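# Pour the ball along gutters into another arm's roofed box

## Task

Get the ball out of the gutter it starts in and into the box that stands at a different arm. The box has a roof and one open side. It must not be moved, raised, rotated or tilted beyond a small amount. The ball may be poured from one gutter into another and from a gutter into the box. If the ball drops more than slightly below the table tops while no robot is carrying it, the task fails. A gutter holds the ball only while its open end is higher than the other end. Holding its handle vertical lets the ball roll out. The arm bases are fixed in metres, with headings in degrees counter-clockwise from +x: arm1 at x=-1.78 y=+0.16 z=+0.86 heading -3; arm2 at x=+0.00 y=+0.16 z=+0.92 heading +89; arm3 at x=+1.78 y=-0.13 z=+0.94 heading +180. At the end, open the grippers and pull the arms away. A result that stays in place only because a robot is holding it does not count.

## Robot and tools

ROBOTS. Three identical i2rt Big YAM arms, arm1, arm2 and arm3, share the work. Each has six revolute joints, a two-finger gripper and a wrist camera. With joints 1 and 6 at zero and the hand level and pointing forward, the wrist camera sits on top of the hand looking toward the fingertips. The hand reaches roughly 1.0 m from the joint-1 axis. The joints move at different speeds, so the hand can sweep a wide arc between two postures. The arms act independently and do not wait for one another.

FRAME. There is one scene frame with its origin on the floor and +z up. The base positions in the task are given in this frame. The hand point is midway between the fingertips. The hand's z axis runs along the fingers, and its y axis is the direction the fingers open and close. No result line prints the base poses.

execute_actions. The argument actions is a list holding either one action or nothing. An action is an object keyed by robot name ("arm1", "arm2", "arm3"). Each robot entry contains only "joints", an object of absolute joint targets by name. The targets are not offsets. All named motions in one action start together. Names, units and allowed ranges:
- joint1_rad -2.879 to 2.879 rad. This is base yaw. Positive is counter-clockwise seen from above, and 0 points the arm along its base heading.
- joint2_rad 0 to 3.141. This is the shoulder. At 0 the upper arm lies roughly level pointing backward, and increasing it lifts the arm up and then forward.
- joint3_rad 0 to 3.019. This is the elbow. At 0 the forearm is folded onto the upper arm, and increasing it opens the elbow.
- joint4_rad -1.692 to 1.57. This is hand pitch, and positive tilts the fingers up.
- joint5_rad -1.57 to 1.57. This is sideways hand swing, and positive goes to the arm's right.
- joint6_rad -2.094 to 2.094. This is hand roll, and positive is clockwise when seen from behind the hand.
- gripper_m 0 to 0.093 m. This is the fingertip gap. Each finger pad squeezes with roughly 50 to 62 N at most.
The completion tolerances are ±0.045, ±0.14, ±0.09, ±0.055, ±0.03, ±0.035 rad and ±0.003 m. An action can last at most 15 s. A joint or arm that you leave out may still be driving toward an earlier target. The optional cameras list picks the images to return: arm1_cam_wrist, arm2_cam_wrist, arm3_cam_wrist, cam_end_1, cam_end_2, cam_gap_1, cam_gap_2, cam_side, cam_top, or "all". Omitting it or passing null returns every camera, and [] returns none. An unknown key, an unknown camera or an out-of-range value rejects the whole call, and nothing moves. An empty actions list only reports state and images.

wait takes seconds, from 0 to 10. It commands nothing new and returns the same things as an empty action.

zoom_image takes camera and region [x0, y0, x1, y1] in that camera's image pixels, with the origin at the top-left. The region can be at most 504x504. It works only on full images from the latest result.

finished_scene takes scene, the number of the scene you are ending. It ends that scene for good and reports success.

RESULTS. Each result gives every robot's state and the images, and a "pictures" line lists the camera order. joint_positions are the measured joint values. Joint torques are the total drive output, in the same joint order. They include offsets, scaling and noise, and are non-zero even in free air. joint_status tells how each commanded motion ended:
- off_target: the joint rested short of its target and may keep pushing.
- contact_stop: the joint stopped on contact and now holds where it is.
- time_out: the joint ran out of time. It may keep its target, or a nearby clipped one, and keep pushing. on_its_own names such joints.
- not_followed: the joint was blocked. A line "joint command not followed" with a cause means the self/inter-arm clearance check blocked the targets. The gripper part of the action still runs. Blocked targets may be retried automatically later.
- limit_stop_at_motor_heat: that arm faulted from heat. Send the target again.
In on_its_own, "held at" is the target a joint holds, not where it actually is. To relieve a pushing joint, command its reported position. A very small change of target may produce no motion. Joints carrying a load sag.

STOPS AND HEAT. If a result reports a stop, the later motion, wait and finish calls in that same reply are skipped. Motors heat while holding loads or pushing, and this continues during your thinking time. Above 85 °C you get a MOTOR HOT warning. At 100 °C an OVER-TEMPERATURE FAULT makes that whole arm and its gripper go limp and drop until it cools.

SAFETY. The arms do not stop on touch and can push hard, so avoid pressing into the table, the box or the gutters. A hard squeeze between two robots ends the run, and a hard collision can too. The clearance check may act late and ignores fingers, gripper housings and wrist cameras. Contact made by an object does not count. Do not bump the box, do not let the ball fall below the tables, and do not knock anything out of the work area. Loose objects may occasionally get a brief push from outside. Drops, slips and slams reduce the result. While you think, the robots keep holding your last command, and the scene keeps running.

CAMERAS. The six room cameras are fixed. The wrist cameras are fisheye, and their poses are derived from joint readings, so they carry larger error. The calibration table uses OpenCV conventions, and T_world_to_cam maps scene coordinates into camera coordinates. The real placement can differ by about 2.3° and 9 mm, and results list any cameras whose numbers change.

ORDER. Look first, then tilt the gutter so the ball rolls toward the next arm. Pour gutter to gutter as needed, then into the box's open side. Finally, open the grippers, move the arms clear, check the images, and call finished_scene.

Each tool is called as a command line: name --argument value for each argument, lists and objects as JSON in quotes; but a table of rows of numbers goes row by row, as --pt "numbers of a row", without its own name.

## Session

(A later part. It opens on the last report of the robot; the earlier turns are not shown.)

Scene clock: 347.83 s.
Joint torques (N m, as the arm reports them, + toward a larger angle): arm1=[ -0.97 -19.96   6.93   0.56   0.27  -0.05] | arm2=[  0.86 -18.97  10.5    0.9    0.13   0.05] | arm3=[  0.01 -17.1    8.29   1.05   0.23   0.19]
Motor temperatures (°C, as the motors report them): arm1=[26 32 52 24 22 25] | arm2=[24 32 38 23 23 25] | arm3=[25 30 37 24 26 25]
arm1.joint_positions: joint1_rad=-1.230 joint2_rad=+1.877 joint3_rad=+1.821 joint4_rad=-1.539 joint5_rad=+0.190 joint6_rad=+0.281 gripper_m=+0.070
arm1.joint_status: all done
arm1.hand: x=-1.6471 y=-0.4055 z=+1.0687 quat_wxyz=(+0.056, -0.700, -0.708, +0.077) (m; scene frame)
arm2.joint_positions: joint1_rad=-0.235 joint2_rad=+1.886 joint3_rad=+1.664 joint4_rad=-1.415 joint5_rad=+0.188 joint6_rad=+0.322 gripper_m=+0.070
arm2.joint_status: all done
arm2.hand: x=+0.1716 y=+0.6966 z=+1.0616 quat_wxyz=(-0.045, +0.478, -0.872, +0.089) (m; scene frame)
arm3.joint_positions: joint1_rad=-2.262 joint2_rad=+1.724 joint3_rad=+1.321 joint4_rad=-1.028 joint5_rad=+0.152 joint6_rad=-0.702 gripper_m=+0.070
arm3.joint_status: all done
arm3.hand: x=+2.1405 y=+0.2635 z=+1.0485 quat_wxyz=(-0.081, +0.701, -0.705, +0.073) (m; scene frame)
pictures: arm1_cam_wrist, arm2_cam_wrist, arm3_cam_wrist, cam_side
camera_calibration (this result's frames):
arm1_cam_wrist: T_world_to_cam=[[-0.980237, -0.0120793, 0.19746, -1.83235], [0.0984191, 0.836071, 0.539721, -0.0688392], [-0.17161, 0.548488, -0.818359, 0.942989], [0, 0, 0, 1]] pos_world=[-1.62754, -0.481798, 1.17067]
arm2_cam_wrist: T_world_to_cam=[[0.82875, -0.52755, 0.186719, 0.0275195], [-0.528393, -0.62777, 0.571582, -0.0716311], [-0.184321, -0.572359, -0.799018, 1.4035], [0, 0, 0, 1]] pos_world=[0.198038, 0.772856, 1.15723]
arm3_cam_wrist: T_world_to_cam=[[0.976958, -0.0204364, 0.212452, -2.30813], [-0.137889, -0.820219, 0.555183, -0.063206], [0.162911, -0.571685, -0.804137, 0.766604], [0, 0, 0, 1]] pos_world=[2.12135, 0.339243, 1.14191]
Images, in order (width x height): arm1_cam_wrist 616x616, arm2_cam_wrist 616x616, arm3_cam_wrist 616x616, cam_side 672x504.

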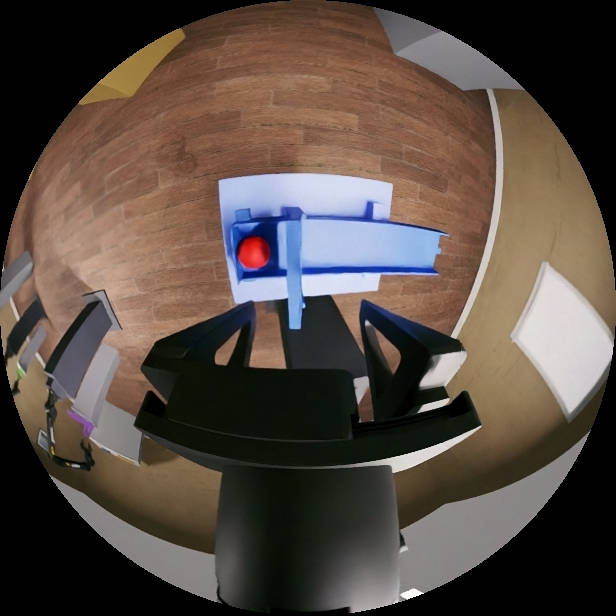

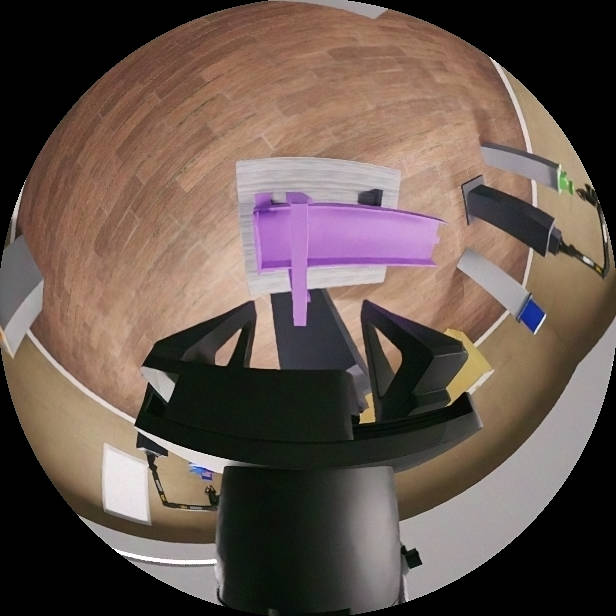

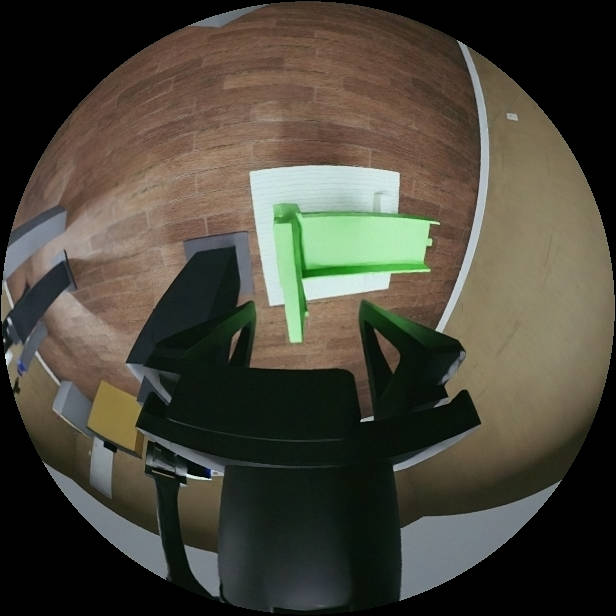

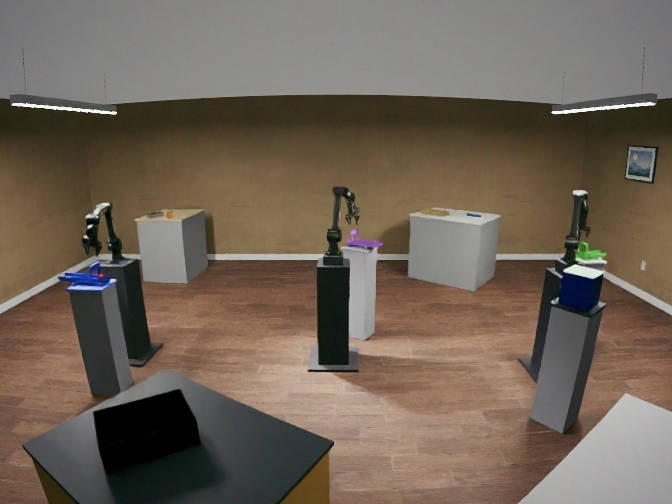

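execute_actions --actions '[{"arm1":{"joints":{"joint1_rad":-1.243,"joint2_rad":1.912,"joint3_rad":1.633,"joint4_rad":-1.331}},"arm2":{"joints":{"joint1_rad":-0.255,"joint2_rad":1.968,"joint3_rad":1.588,"joint4_rad":-1.244}},"arm3":{"joints":{"joint2_rad":1.812,"joint3_rad":1.22,"joint4_rad":-0.826}}}]' --cameras '["arm1_cam_wrist","arm2_cam_wrist","arm3_cam_wrist","cam_side"]'

Scene clock: 388.87 s.
Joint torques (N m, as the arm reports them, + toward a larger angle): arm1=[ -1.49 -21.03   7.21   0.48   0.25  -0.04] | arm2=[  1.25 -18.94  10.06   0.9    0.13   0.06] | arm3=[  0.33 -18.91   7.66   0.93   0.21   0.13]
Motor temperatures (°C, as the motors report them): arm1=[26 32 43 24 22 25] | arm2=[24 33 37 23 23 25] | arm3=[25 30 37 24 26 25]
arm1.joint_positions: joint1_rad=-1.233 joint2_rad=+1.914 joint3_rad=+1.636 joint4_rad=-1.345 joint5_rad=+0.190 joint6_rad=+0.281 gripper_m=+0.070
arm1.joint_status: all done
arm1.hand: x=-1.6515 y=-0.3977 z=+0.9790 quat_wxyz=(+0.069, -0.700, -0.707, +0.071) (m; scene frame)
arm2.joint_positions: joint1_rad=-0.250 joint2_rad=+1.967 joint3_rad=+1.581 joint4_rad=-1.259 joint5_rad=+0.188 joint6_rad=+0.322 gripper_m=+0.070
arm2.joint_status: all done
arm2.hand: x=+0.1814 y=+0.6999 z=+0.9861 quat_wxyz=(-0.042, +0.472, -0.876, +0.092) (m; scene frame)
arm3.joint_positions: joint1_rad=-2.262 joint2_rad=+1.825 joint3_rad=+1.209 joint4_rad=-0.838 joint5_rad=+0.152 joint6_rad=-0.702 gripper_m=+0.070
arm3.joint_status: all done
arm3.hand: x=+2.1358 y=+0.2567 z=+0.9624 quat_wxyz=(-0.070, +0.702, -0.705, +0.074) (m; scene frame)
pictures: arm1_cam_wrist, arm2_cam_wrist, arm3_cam_wrist, cam_side
camera_calibration (this result's frames):
arm1_cam_wrist: T_world_to_cam=[[-0.978617, -0.0140828, 0.205208, -1.82458], [0.105803, 0.821085, 0.560915, -0.0409725], [-0.176392, 0.570632, -0.802038, 0.849456], [0, 0, 0, 1]] pos_world=[-1.63139, -0.476781, 1.0787]
arm2_cam_wrist: T_world_to_cam=[[0.820714, -0.53902, 0.189435, 0.0420704], [-0.537221, -0.615192, 0.577003, -0.03371], [-0.194477, -0.575323, -0.79447, 1.34628], [0, 0, 0, 1]] pos_world=[0.209183, 0.776483, 1.08106]
arm3_cam_wrist: T_world_to_cam=[[0.980021, -0.0169669, 0.198171, -2.27901], [-0.129635, -0.810138, 0.571727, -0.0577975], [0.150845, -0.585994, -0.796151, 0.715974], [0, 0, 0, 1]] pos_world=[2.11798, 0.334065, 1.0547]
Images, in order (width x height): arm1_cam_wrist 616x616, arm2_cam_wrist 616x616, arm3_cam_wrist 616x616, cam_side 672x504.

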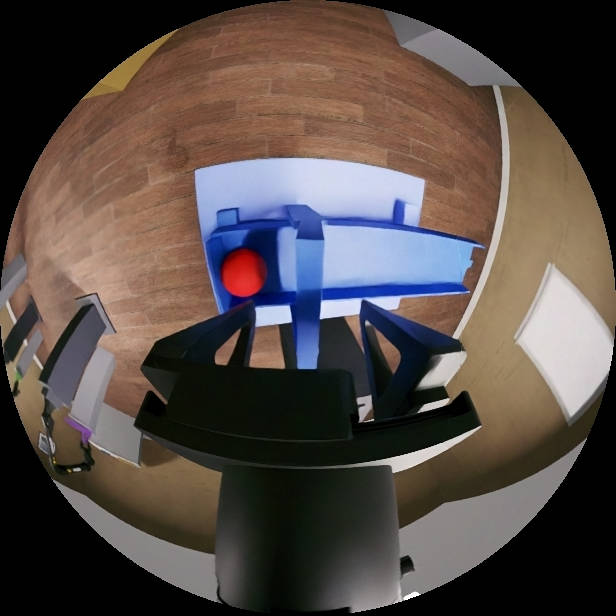

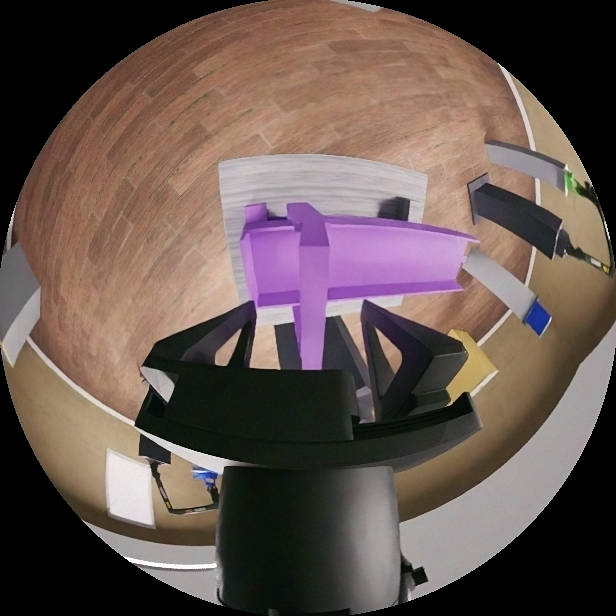

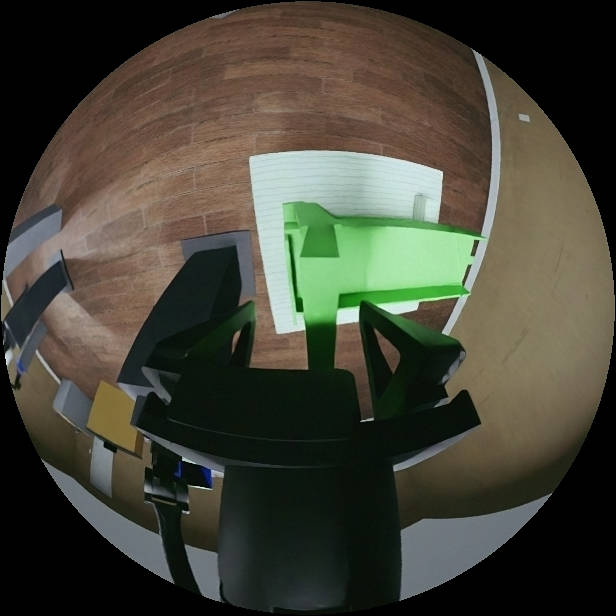

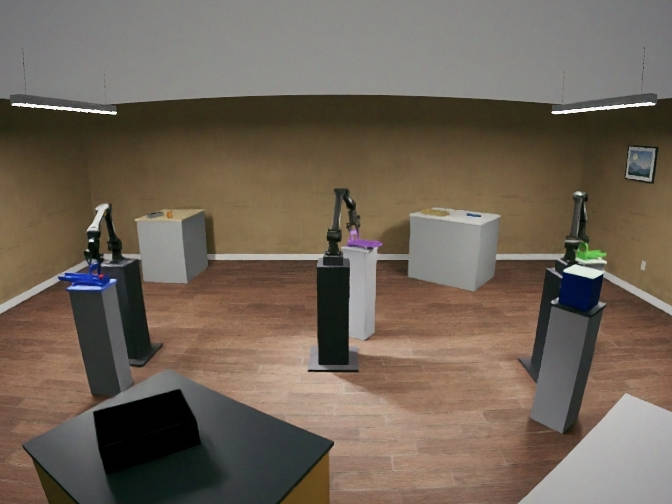

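execute_actions --actions '[{"arm1":{"joints":{"gripper_m":0.004}},"arm2":{"joints":{"gripper_m":0.004}},"arm3":{"joints":{"gripper_m":0.004}}}]' --cameras '["arm1_cam_wrist","arm2_cam_wrist","arm3_cam_wrist","cam_end_1"]'

Scene clock: 401.03 s.
Joint torques (N m, as the arm reports them, + toward a larger angle): arm1=[ -1.47 -21.02   7.15   0.56   0.03  -0.1 ] | arm2=[  1.33 -18.66  10.05   0.84   0.02   0.06] | arm3=[  0.52 -17.79   7.56   0.66  -0.24   0.16]
Motor temperatures (°C, as the motors report them): arm1=[26 32 43 24 22 25] | arm2=[24 33 36 23 23 25] | arm3=[25 30 36 24 26 25]
arm1.joint_positions: joint1_rad=-1.233 joint2_rad=+1.914 joint3_rad=+1.636 joint4_rad=-1.345 joint5_rad=+0.195 joint6_rad=+0.287 gripper_m=+0.012
arm1.joint_status: gripper_m off_target (ended at +0.012, target +0.004)
arm1.hand: x=-1.6523 y=-0.3979 z=+0.9792 quat_wxyz=(+0.070, -0.702, -0.705, +0.073) (m; scene frame)
arm2.joint_positions: joint1_rad=-0.250 joint2_rad=+1.967 joint3_rad=+1.581 joint4_rad=-1.259 joint5_rad=+0.191 joint6_rad=+0.324 gripper_m=+0.011
arm2.joint_status: gripper_m off_target (ended at +0.011, target +0.004)
arm2.hand: x=+0.1819 y=+0.6998 z=+0.9862 quat_wxyz=(-0.043, +0.471, -0.876, +0.093) (m; scene frame)
arm3.joint_positions: joint1_rad=-2.262 joint2_rad=+1.821 joint3_rad=+1.209 joint4_rad=-0.831 joint5_rad=+0.164 joint6_rad=-0.697 gripper_m=+0.012
arm3.joint_status: gripper_m off_target (ended at +0.012, target +0.004)
arm3.hand: x=+2.1386 y=+0.2570 z=+0.9648 quat_wxyz=(-0.076, +0.699, -0.706, +0.079) (m; scene frame)
pictures: arm1_cam_wrist, arm2_cam_wrist, arm3_cam_wrist, cam_end_1
camera_calibration (this result's frames):
arm1_cam_wrist: T_world_to_cam=[[-0.977697, -0.00832565, 0.209857, -1.82614], [0.112841, 0.821917, 0.558319, -0.0262772], [-0.177134, 0.569547, -0.802646, 0.848524], [0, 0, 0, 1]] pos_world=[-1.63215, -0.47688, 1.07896]
arm2_cam_wrist: T_world_to_cam=[[0.819439, -0.539947, 0.192296, 0.0396324], [-0.539795, -0.614192, 0.575665, -0.0324903], [-0.192722, -0.575522, -0.794753, 1.34648], [0, 0, 0, 1]] pos_world=[0.209482, 0.776373, 1.0812]
arm3_cam_wrist: T_world_to_cam=[[0.976703, -0.0227329, 0.21339, -2.28832], [-0.14299, -0.810412, 0.568142, -0.026494], [0.160018, -0.585419, -0.794782, 0.696618], [0, 0, 0, 1]] pos_world=[2.11975, 0.334322, 1.05702]
Images, in order (width x height): arm1_cam_wrist 616x616, arm2_cam_wrist 616x616, arm3_cam_wrist 616x616, cam_end_1 672x504.

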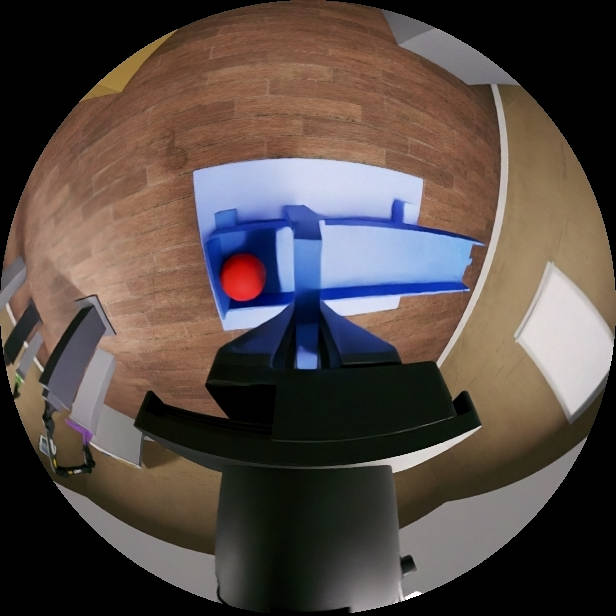

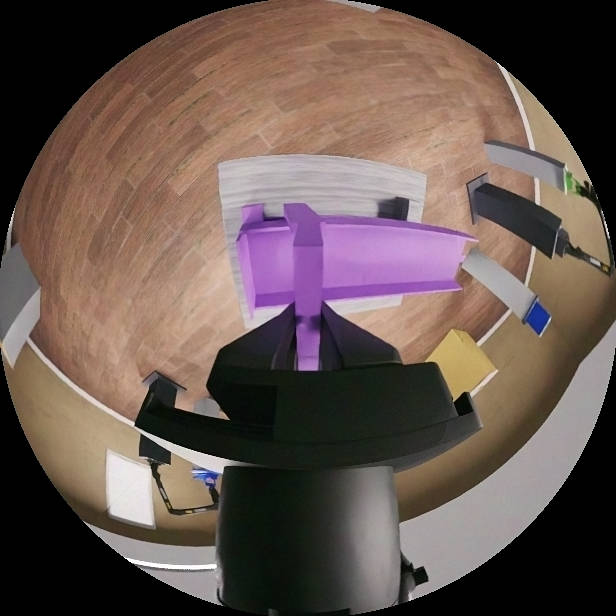

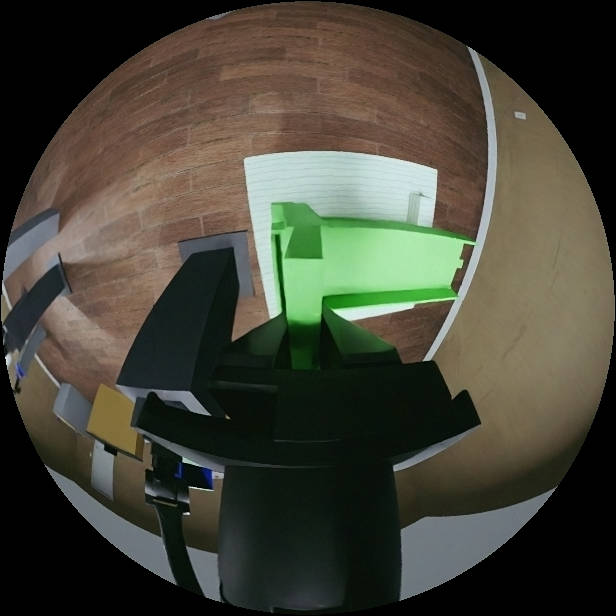

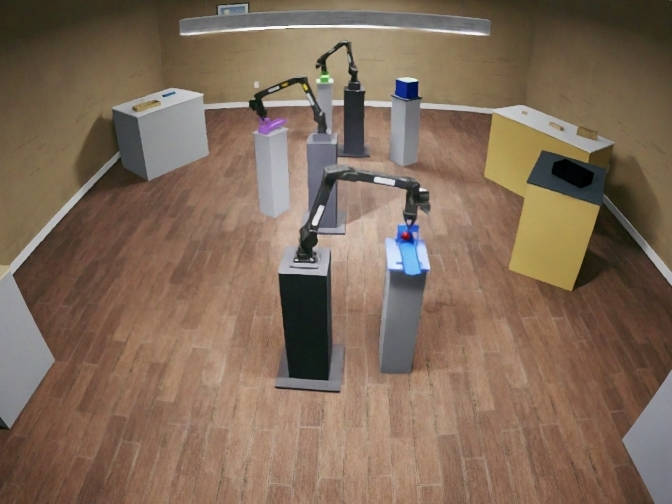

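execute_actions --actions '[{"arm1":{"joints":{"joint3_rad":1.95,"joint5_rad":0.33}},"arm2":{"joints":{"joint3_rad":1.9,"joint5_rad":0.25}},"arm3":{"joints":{"joint3_rad":1.52,"joint5_rad":0.2}}}]' --cameras '["arm1_cam_wrist","cam_side","cam_end_1","cam_end_2"]'

Scene clock: 471.47 s.
Joint torques (N m, as the arm reports them, + toward a larger angle): arm1=[ -1.17 -23.37  11.69   0.71   0.55  -0.09] | arm2=[  1.48 -20.55  14.08   1.16   0.25   0.05] | arm3=[  0.41 -20.42  10.69   1.12   0.34   0.18]
Motor temperatures (°C, as the motors report them): arm1=[26 34 43 24 22 25] | arm2=[24 35 37 23 23 25] | arm3=[25 32 37 24 26 25]
arm1.joint_positions: joint1_rad=-1.237 joint2_rad=+1.924 joint3_rad=+1.899 joint4_rad=-1.339 joint5_rad=+0.324 joint6_rad=+0.287 gripper_m=+0.012
arm1.joint_status: all done
arm1.hand: x=-1.6528 y=-0.4806 z=+1.0825 quat_wxyz=(-0.012, -0.708, -0.681, +0.190) (m; scene frame)
arm2.joint_positions: joint1_rad=-0.250 joint2_rad=+1.970 joint3_rad=+1.865 joint4_rad=-1.252 joint5_rad=+0.245 joint6_rad=+0.324 gripper_m=+0.011
arm2.joint_status: all done
arm2.hand: x=+0.2163 y=+0.7902 z=+1.0963 quat_wxyz=(-0.160, +0.453, -0.877, +0.007) (m; scene frame)
arm3.joint_positions: joint1_rad=-2.262 joint2_rad=+1.822 joint3_rad=+1.485 joint4_rad=-0.831 joint5_rad=+0.195 joint6_rad=-0.697 gripper_m=+0.012
arm3.joint_status: all done
arm3.hand: x=+2.2133 y=+0.3395 z=+1.0773 quat_wxyz=(-0.212, +0.675, -0.702, +0.081) (m; scene frame)
pictures: arm1_cam_wrist, cam_end_1, cam_end_2, cam_side
camera_calibration (this result's frames):
arm1_cam_wrist: T_world_to_cam=[[-0.965461, 0.0713649, 0.250584, -1.83457], [0.147282, 0.942838, 0.29894, 0.379865], [-0.214926, 0.325521, -0.920784, 0.926639], [0, 0, 0, 1]] pos_world=[-1.62799, -0.528867, 1.19939]
Images, in order (width x height): arm1_cam_wrist 616x616, cam_end_1 672x504, cam_end_2 672x504, cam_side 672x504.

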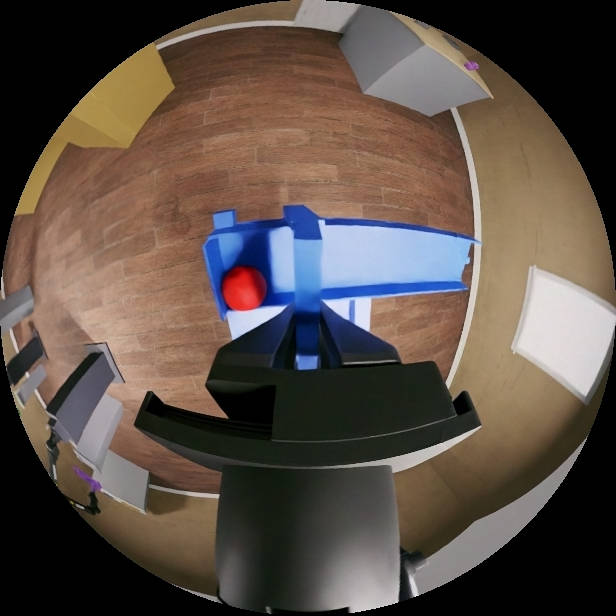

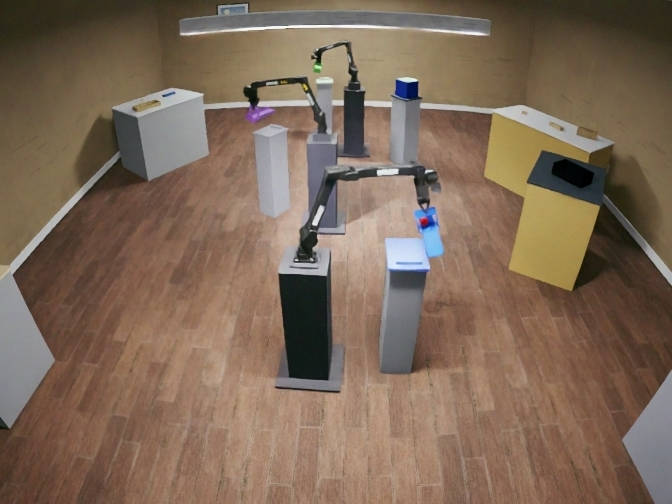

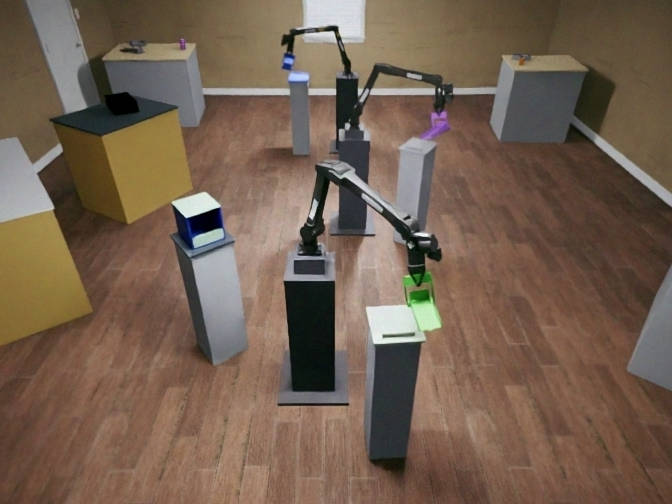

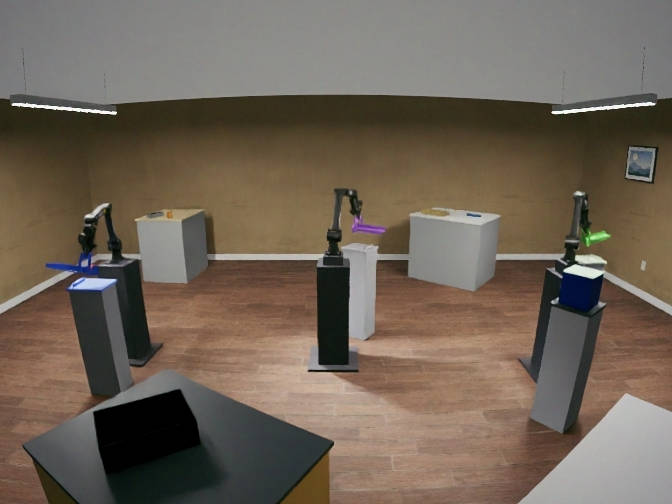

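execute_actions --actions '[{"arm1":{"joints":{"joint4_rad":-1.21,"joint6_rad":-1.571}},"arm2":{"joints":{"joint1_rad":1.588,"joint5_rad":0,"joint6_rad":-1.571}},"arm3":{"joints":{"joint1_rad":-0.162,"joint5_rad":0,"joint6_rad":-1.571}}}]' --cameras '["arm1_cam_wrist","cam_side","cam_top"]'

Scene clock: 489.33 s.
Joint torques (N m, as the arm reports them, + toward a larger angle): arm1=[ -1.1  -23.64  11.75   1.33   0.39  -0.18] | arm2=[  1.61 -20.8   14.01   0.73  -0.1   -0.08] | arm3=[ -0.64 -21.48  10.43   0.92   0.06  -0.04]
Motor temperatures (°C, as the motors report them): arm1=[26 35 50 24 23 25] | arm2=[24 36 41 23 23 25] | arm3=[25 32 40 24 26 25]
arm1.joint_positions: joint1_rad=-1.237 joint2_rad=+1.924 joint3_rad=+1.899 joint4_rad=-1.234 joint5_rad=+0.324 joint6_rad=-1.563 gripper_m=+0.012
arm1.joint_status: all done
arm1.hand: x=-1.6461 y=-0.5038 z=+1.0889 quat_wxyz=(+0.136, +0.108, -0.969, +0.175) (m; scene frame)
arm2.joint_positions: joint1_rad=+1.590 joint2_rad=+1.972 joint3_rad=+1.865 joint4_rad=-1.245 joint5_rad=-0.002 joint6_rad=-1.562 gripper_m=+0.011
arm2.joint_status: all done
arm2.hand: x=-0.6654 y=+0.1618 z=+1.0926 quat_wxyz=(-0.076, +0.705, +0.700, -0.080) (m; scene frame)
arm3.joint_positions: joint1_rad=-0.152 joint2_rad=+1.822 joint3_rad=+1.485 joint4_rad=-0.831 joint5_rad=-0.002 joint6_rad=-1.560 gripper_m=+0.012
arm3.joint_status: all done
arm3.hand: x=+1.1478 y=-0.0269 z=+1.0603 quat_wxyz=(-0.148, +0.749, +0.633, -0.126) (m; scene frame)
pictures: arm1_cam_wrist, cam_side, cam_top
camera_calibration (this result's frames):
arm1_cam_wrist: T_world_to_cam=[[0.263773, -0.911222, 0.316383, -0.371268], [-0.640777, 0.0796357, 0.763585, -1.83928], [-0.720991, -0.404144, -0.562885, -0.648886], [0, 0, 0, 1]] pos_world=[-1.54848, -0.454079, 1.15666]
Images, in order (width x height): arm1_cam_wrist 616x616, cam_side 672x504, cam_top 672x504.

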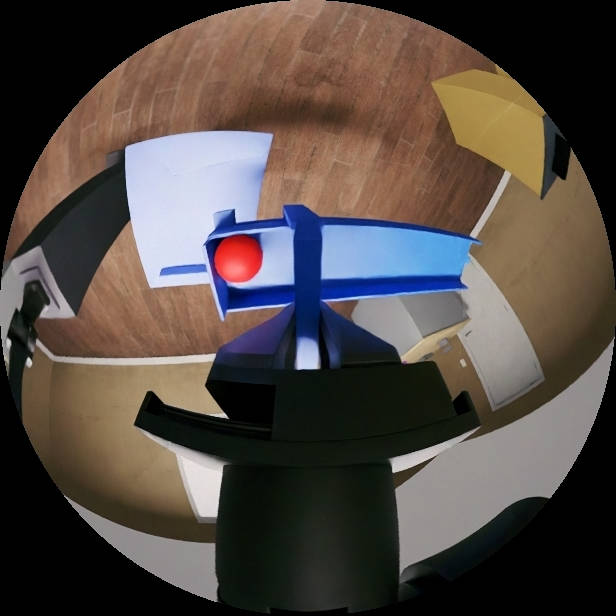

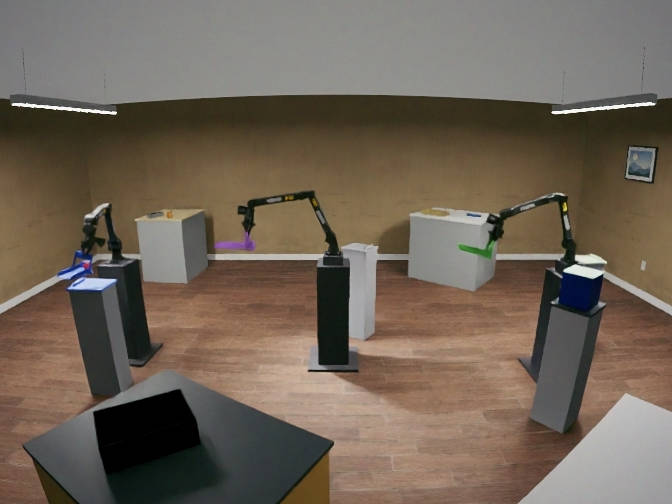

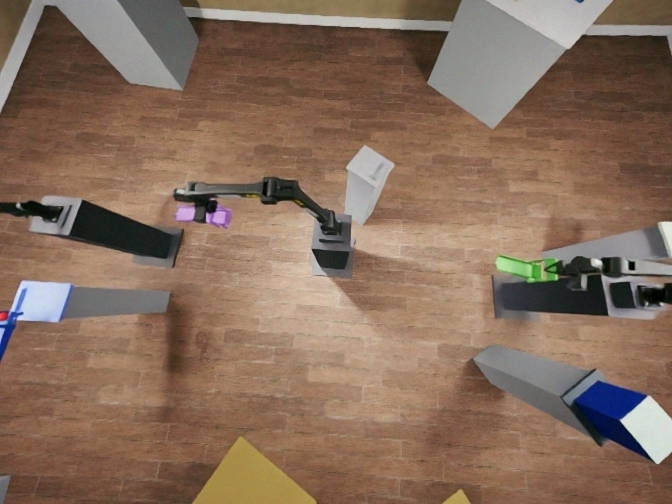

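execute_actions --actions '[{"arm1":{"joints":{"joint1_rad":0.052,"joint2_rad":1.55,"joint5_rad":0}},"arm2":{"joints":{"joint2_rad":2.341,"joint3_rad":2.26,"joint4_rad":-1.175}}}]' --cameras '["arm1_cam_wrist","cam_side","cam_top","cam_gap_1"]'

Scene clock: 522.83 s.
Joint torques (N m, as the arm reports them, + toward a larger angle): arm1=[ -1.42 -18.02  10.76   1.48   0.02  -0.14] | arm2=[  1.65 -28.21  15.52   1.28  -0.11  -0.06] | arm3=[ -1.62 -20.68  10.23   0.95   0.09  -0.06]
Motor temperatures (°C, as the motors report them): arm1=[26 36 55 24 23 25] | arm2=[24 37 43 23 23 25] | arm3=[25 34 42 24 26 25]
arm1.joint_positions: joint1_rad=+0.061 joint2_rad=+1.568 joint3_rad=+1.913 joint4_rad=-1.222 joint5_rad=-0.002 joint6_rad=-1.565 gripper_m=+0.012
arm1.joint_status: all done
arm1.hand: x=-1.1748 y=+0.1616 z=+1.3114 quat_wxyz=(-0.243, +0.666, -0.664, +0.238) (m; scene frame)
arm2.joint_positions: joint1_rad=+1.590 joint2_rad=+2.374 joint3_rad=+2.207 joint4_rad=-1.189 joint5_rad=-0.002 joint6_rad=-1.563 gripper_m=+0.011
arm2.joint_status: all done
arm2.hand: x=-0.7704 y=+0.1614 z=+0.9619 quat_wxyz=(-0.075, +0.705, +0.701, -0.078) (m; scene frame)
arm3.joint_positions: joint1_rad=-0.152 joint2_rad=+1.822 joint3_rad=+1.485 joint4_rad=-0.831 joint5_rad=-0.002 joint6_rad=-1.560 gripper_m=+0.012
arm3.joint_status: not commanded
arm3.hand: x=+1.1478 y=-0.0269 z=+1.0603 quat_wxyz=(-0.148, +0.749, +0.633, -0.126) (m; scene frame)
pictures: arm1_cam_wrist, cam_gap_1, cam_side, cam_top
camera_calibration (this result's frames):
arm1_cam_wrist: T_world_to_cam=[[0.762848, 0.00567253, 0.646553, 0.0454588], [-0.363387, -0.823333, 0.435973, -0.858714], [0.534802, -0.56753, -0.626017, 1.66963], [0, 0, 0, 1]] pos_world=[-1.23964, 0.240299, 1.3902]
Images, in order (width x height): arm1_cam_wrist 616x616, cam_gap_1 672x504, cam_side 672x504, cam_top 672x504.

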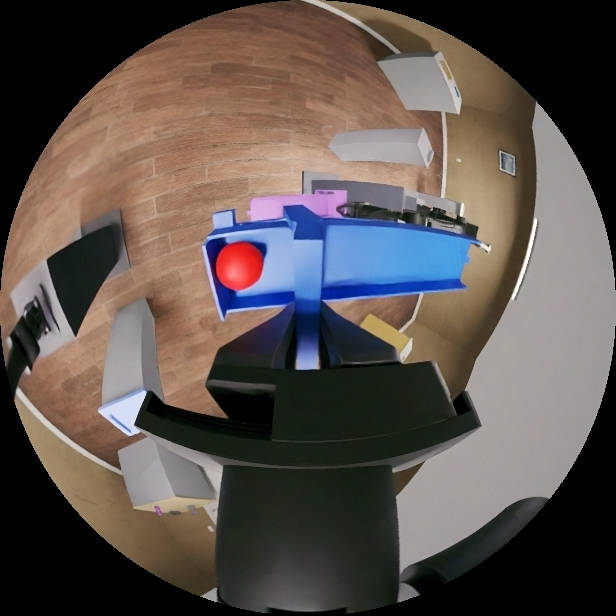

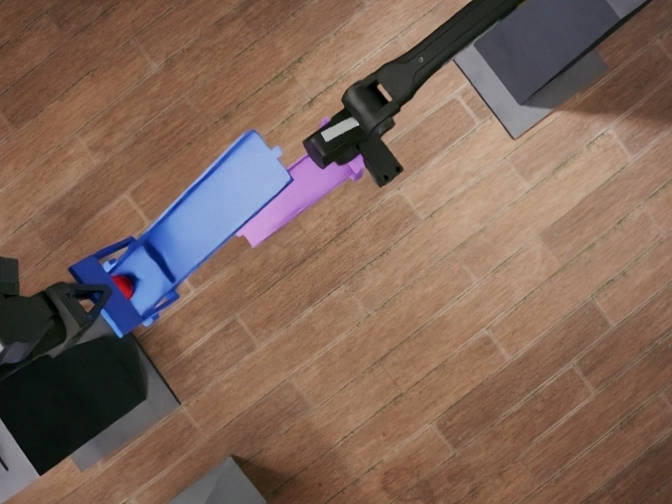

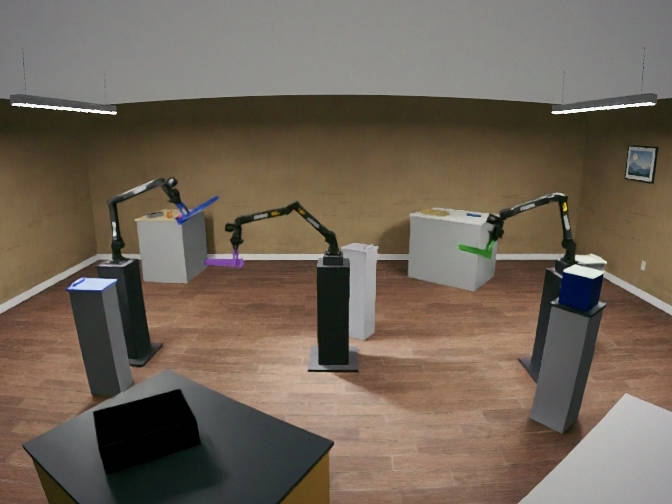

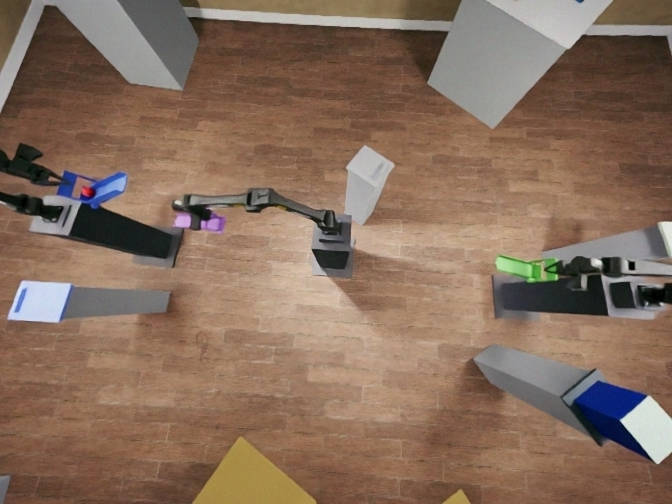

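zoom_image --camera "cam_side" --region '[100, 160, 340, 290]'

Region (100, 160, 340, 290) of cam_side's 672x504 image, scaled by 2.100, with more detail than that image has; it fills the top 273 rows of this view, and the rest is white.

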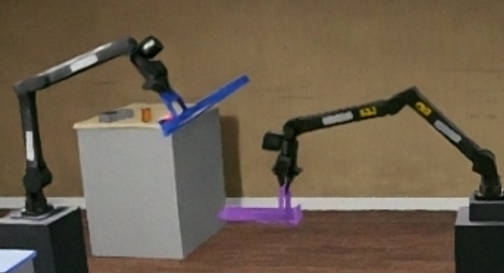

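execute_actions --actions '[{"arm1":{"joints":{"joint2_rad":1.70,"joint3_rad":1.785,"joint4_rad":-1.34}},"arm2":{"joints":{"joint4_rad":-1.01}}}]' --cameras '["arm1_cam_wrist","cam_side","cam_gap_1"]'

zoom_image --camera "cam_side" --region '[130, 170, 290, 280]'

Scene clock: 564.23 s.
Joint torques (N m, as the arm reports them, + toward a larger angle): arm1=[ -1.33 -21.56   9.83   0.32  -0.01  -0.17] | arm2=[  1.63 -27.69  16.     2.01  -0.11  -0.05] | arm3=[ -0.56 -21.1   10.38   1.03   0.05   0.  ]
Motor temperatures (°C, as the motors report them): arm1=[26 34 54 25 22 25] | arm2=[24 42 46 23 23 25] | arm3=[25 34 43 24 26 25]
arm1.joint_positions: joint1_rad=+0.061 joint2_rad=+1.727 joint3_rad=+1.760 joint4_rad=-1.336 joint5_rad=-0.002 joint6_rad=-1.565 gripper_m=+0.012
arm1.joint_status: all done
arm1.hand: x=-1.1852 y=+0.1615 z=+1.1312 quat_wxyz=(-0.096, +0.702, -0.700, +0.093) (m; scene frame)
arm2.joint_positions: joint1_rad=+1.590 joint2_rad=+2.374 joint3_rad=+2.207 joint4_rad=-1.035 joint5_rad=-0.002 joint6_rad=-1.563 gripper_m=+0.011
arm2.joint_status: all done
arm2.hand: x=-0.8066 y=+0.1614 z=+0.9728 quat_wxyz=(-0.128, +0.697, +0.693, -0.132) (m; scene frame)
arm3.joint_positions: joint1_rad=-0.152 joint2_rad=+1.822 joint3_rad=+1.485 joint4_rad=-0.831 joint5_rad=-0.002 joint6_rad=-1.560 gripper_m=+0.012
arm3.joint_status: not commanded
arm3.hand: x=+1.1478 y=-0.0269 z=+1.0603 quat_wxyz=(-0.148, +0.749, +0.633, -0.126) (m; scene frame)
pictures: arm1_cam_wrist, cam_gap_1, cam_side
camera_calibration (this result's frames):
arm1_cam_wrist: T_world_to_cam=[[0.961865, 0.00748338, 0.273423, 0.827628], [-0.150031, -0.821396, 0.550272, -0.660758], [0.228706, -0.570309, -0.788949, 1.38432], [0, 0, 0, 1]] pos_world=[-1.2118, 0.240553, 1.22946]
Images, in order (width x height): arm1_cam_wrist 616x616, cam_gap_1 672x504, cam_side 672x504.

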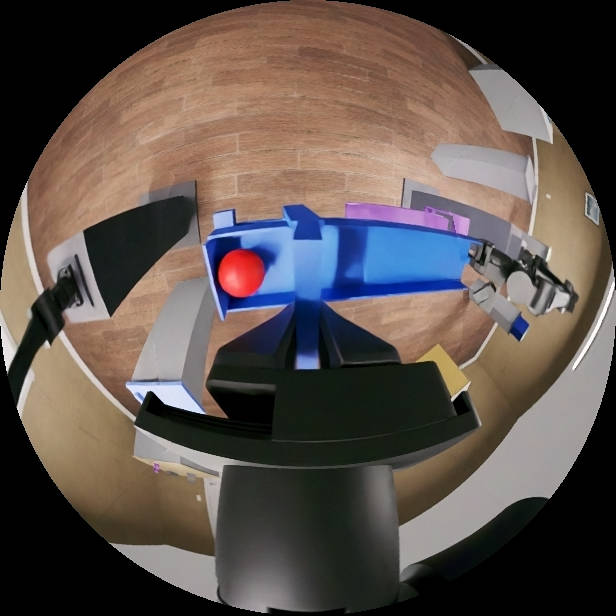

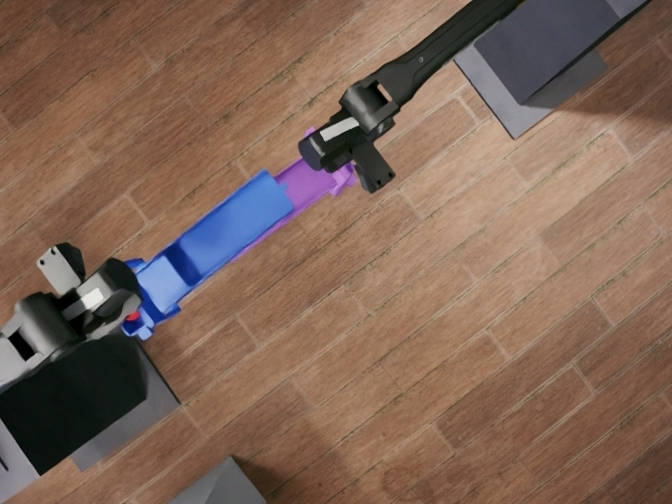

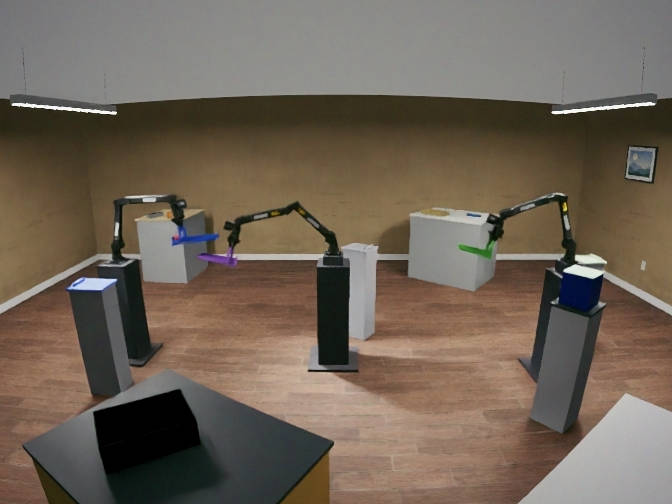

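Region (130, 170, 290, 280) of cam_side's 672x504 image, scaled by 3.150, with more detail than that image has; it fills the top 346 rows of this view, and the rest is white.

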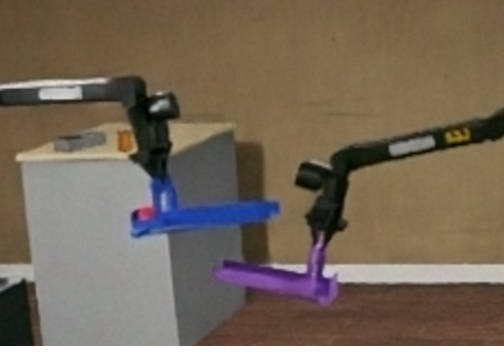

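execute_actions --actions '[{"arm1":{"joints":{"joint4_rad":-1.58}}}]' --cameras '["arm1_cam_wrist","arm2_cam_wrist","cam_side","cam_gap_1"]'

Scene clock: 585.10 s.
Joint torques (N m, as the arm reports them, + toward a larger angle): arm1=[ -1.49 -21.06   9.49  -0.29   0.    -0.18] | arm2=[  1.61 -27.65  16.     2.01  -0.1   -0.05] | arm3=[ -0.55 -21.61  10.57   1.07   0.09   0.01]
Motor temperatures (°C, as the motors report them): arm1=[26 35 53 24 22 25] | arm2=[24 44 48 24 23 25] | arm3=[25 35 44 24 26 25]
arm1.joint_positions: joint1_rad=+0.061 joint2_rad=+1.727 joint3_rad=+1.760 joint4_rad=-1.569 joint5_rad=-0.002 joint6_rad=-1.565 gripper_m=+0.012
arm1.joint_status: all done
arm1.hand: x=-1.2418 y=+0.1610 z=+1.1227 quat_wxyz=(-0.013, +0.708, -0.706, +0.011) (m; scene frame)
arm2.joint_positions: joint1_rad=+1.590 joint2_rad=+2.374 joint3_rad=+2.207 joint4_rad=-1.035 joint5_rad=-0.002 joint6_rad=-1.563 gripper_m=+0.011
arm2.joint_status: not commanded
arm2.hand: x=-0.8066 y=+0.1614 z=+0.9728 quat_wxyz=(-0.128, +0.697, +0.693, -0.132) (m; scene frame)
arm3.joint_positions: joint1_rad=-0.152 joint2_rad=+1.822 joint3_rad=+1.485 joint4_rad=-0.831 joint5_rad=-0.002 joint6_rad=-1.560 gripper_m=+0.012
arm3.joint_status: not commanded
arm3.hand: x=+1.1478 y=-0.0269 z=+1.0603 quat_wxyz=(-0.148, +0.749, +0.633, -0.126) (m; scene frame)
pictures: arm1_cam_wrist, arm2_cam_wrist, cam_gap_1, cam_side
camera_calibration (this result's frames):
arm1_cam_wrist: T_world_to_cam=[[0.999007, 0.00782271, 0.043854, 1.18815], [-0.0186766, -0.820203, 0.571767, -0.526165], [0.0404419, -0.572019, -0.819243, 1.19071], [0, 0, 0, 1]] pos_world=[-1.24495, 0.240252, 1.22422]
arm2_cam_wrist: T_world_to_cam=[[-0.936453, 0.00707243, 0.350722, -1.09723], [0.206245, 0.819842, 0.534156, -0.478327], [-0.283758, 0.572547, -0.769202, 0.551932], [0, 0, 0, 1]] pos_world=[-0.772233, 0.0839055, 1.06487]
Images, in order (width x height): arm1_cam_wrist 616x616, arm2_cam_wrist 616x616, cam_gap_1 672x504, cam_side 672x504.

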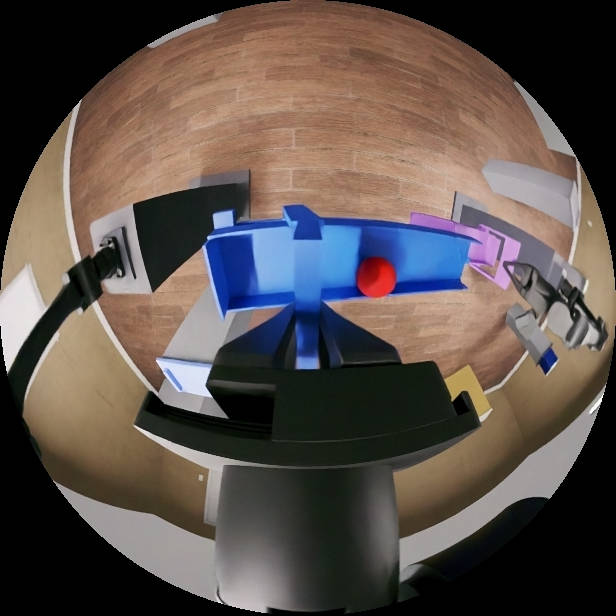

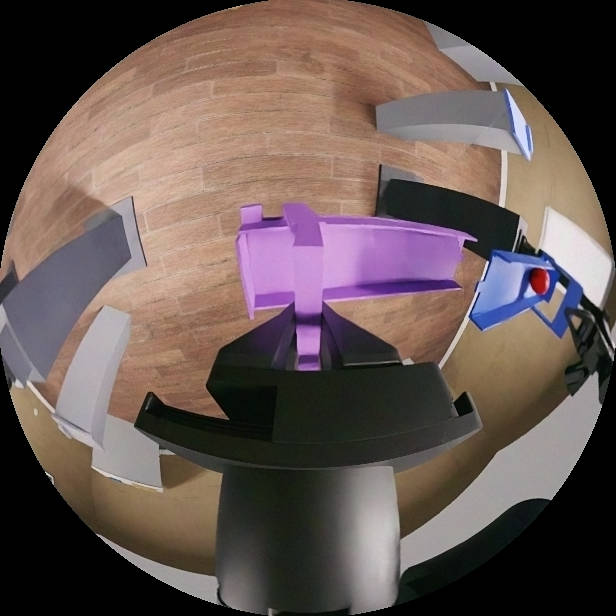

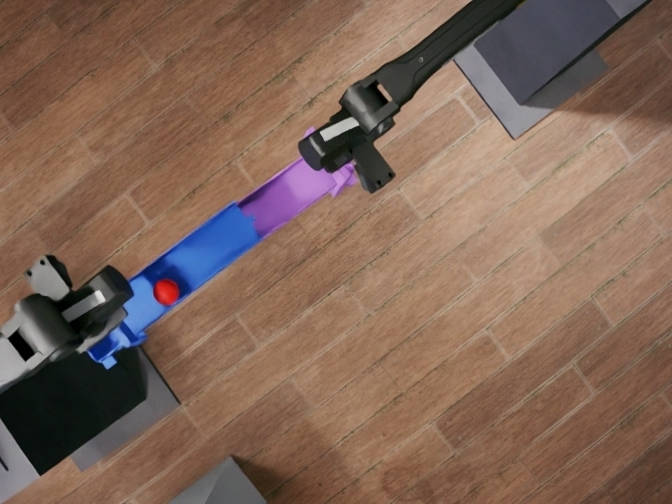

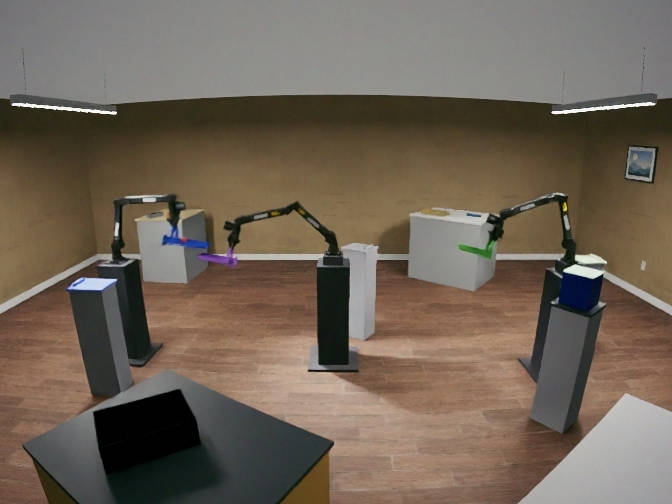

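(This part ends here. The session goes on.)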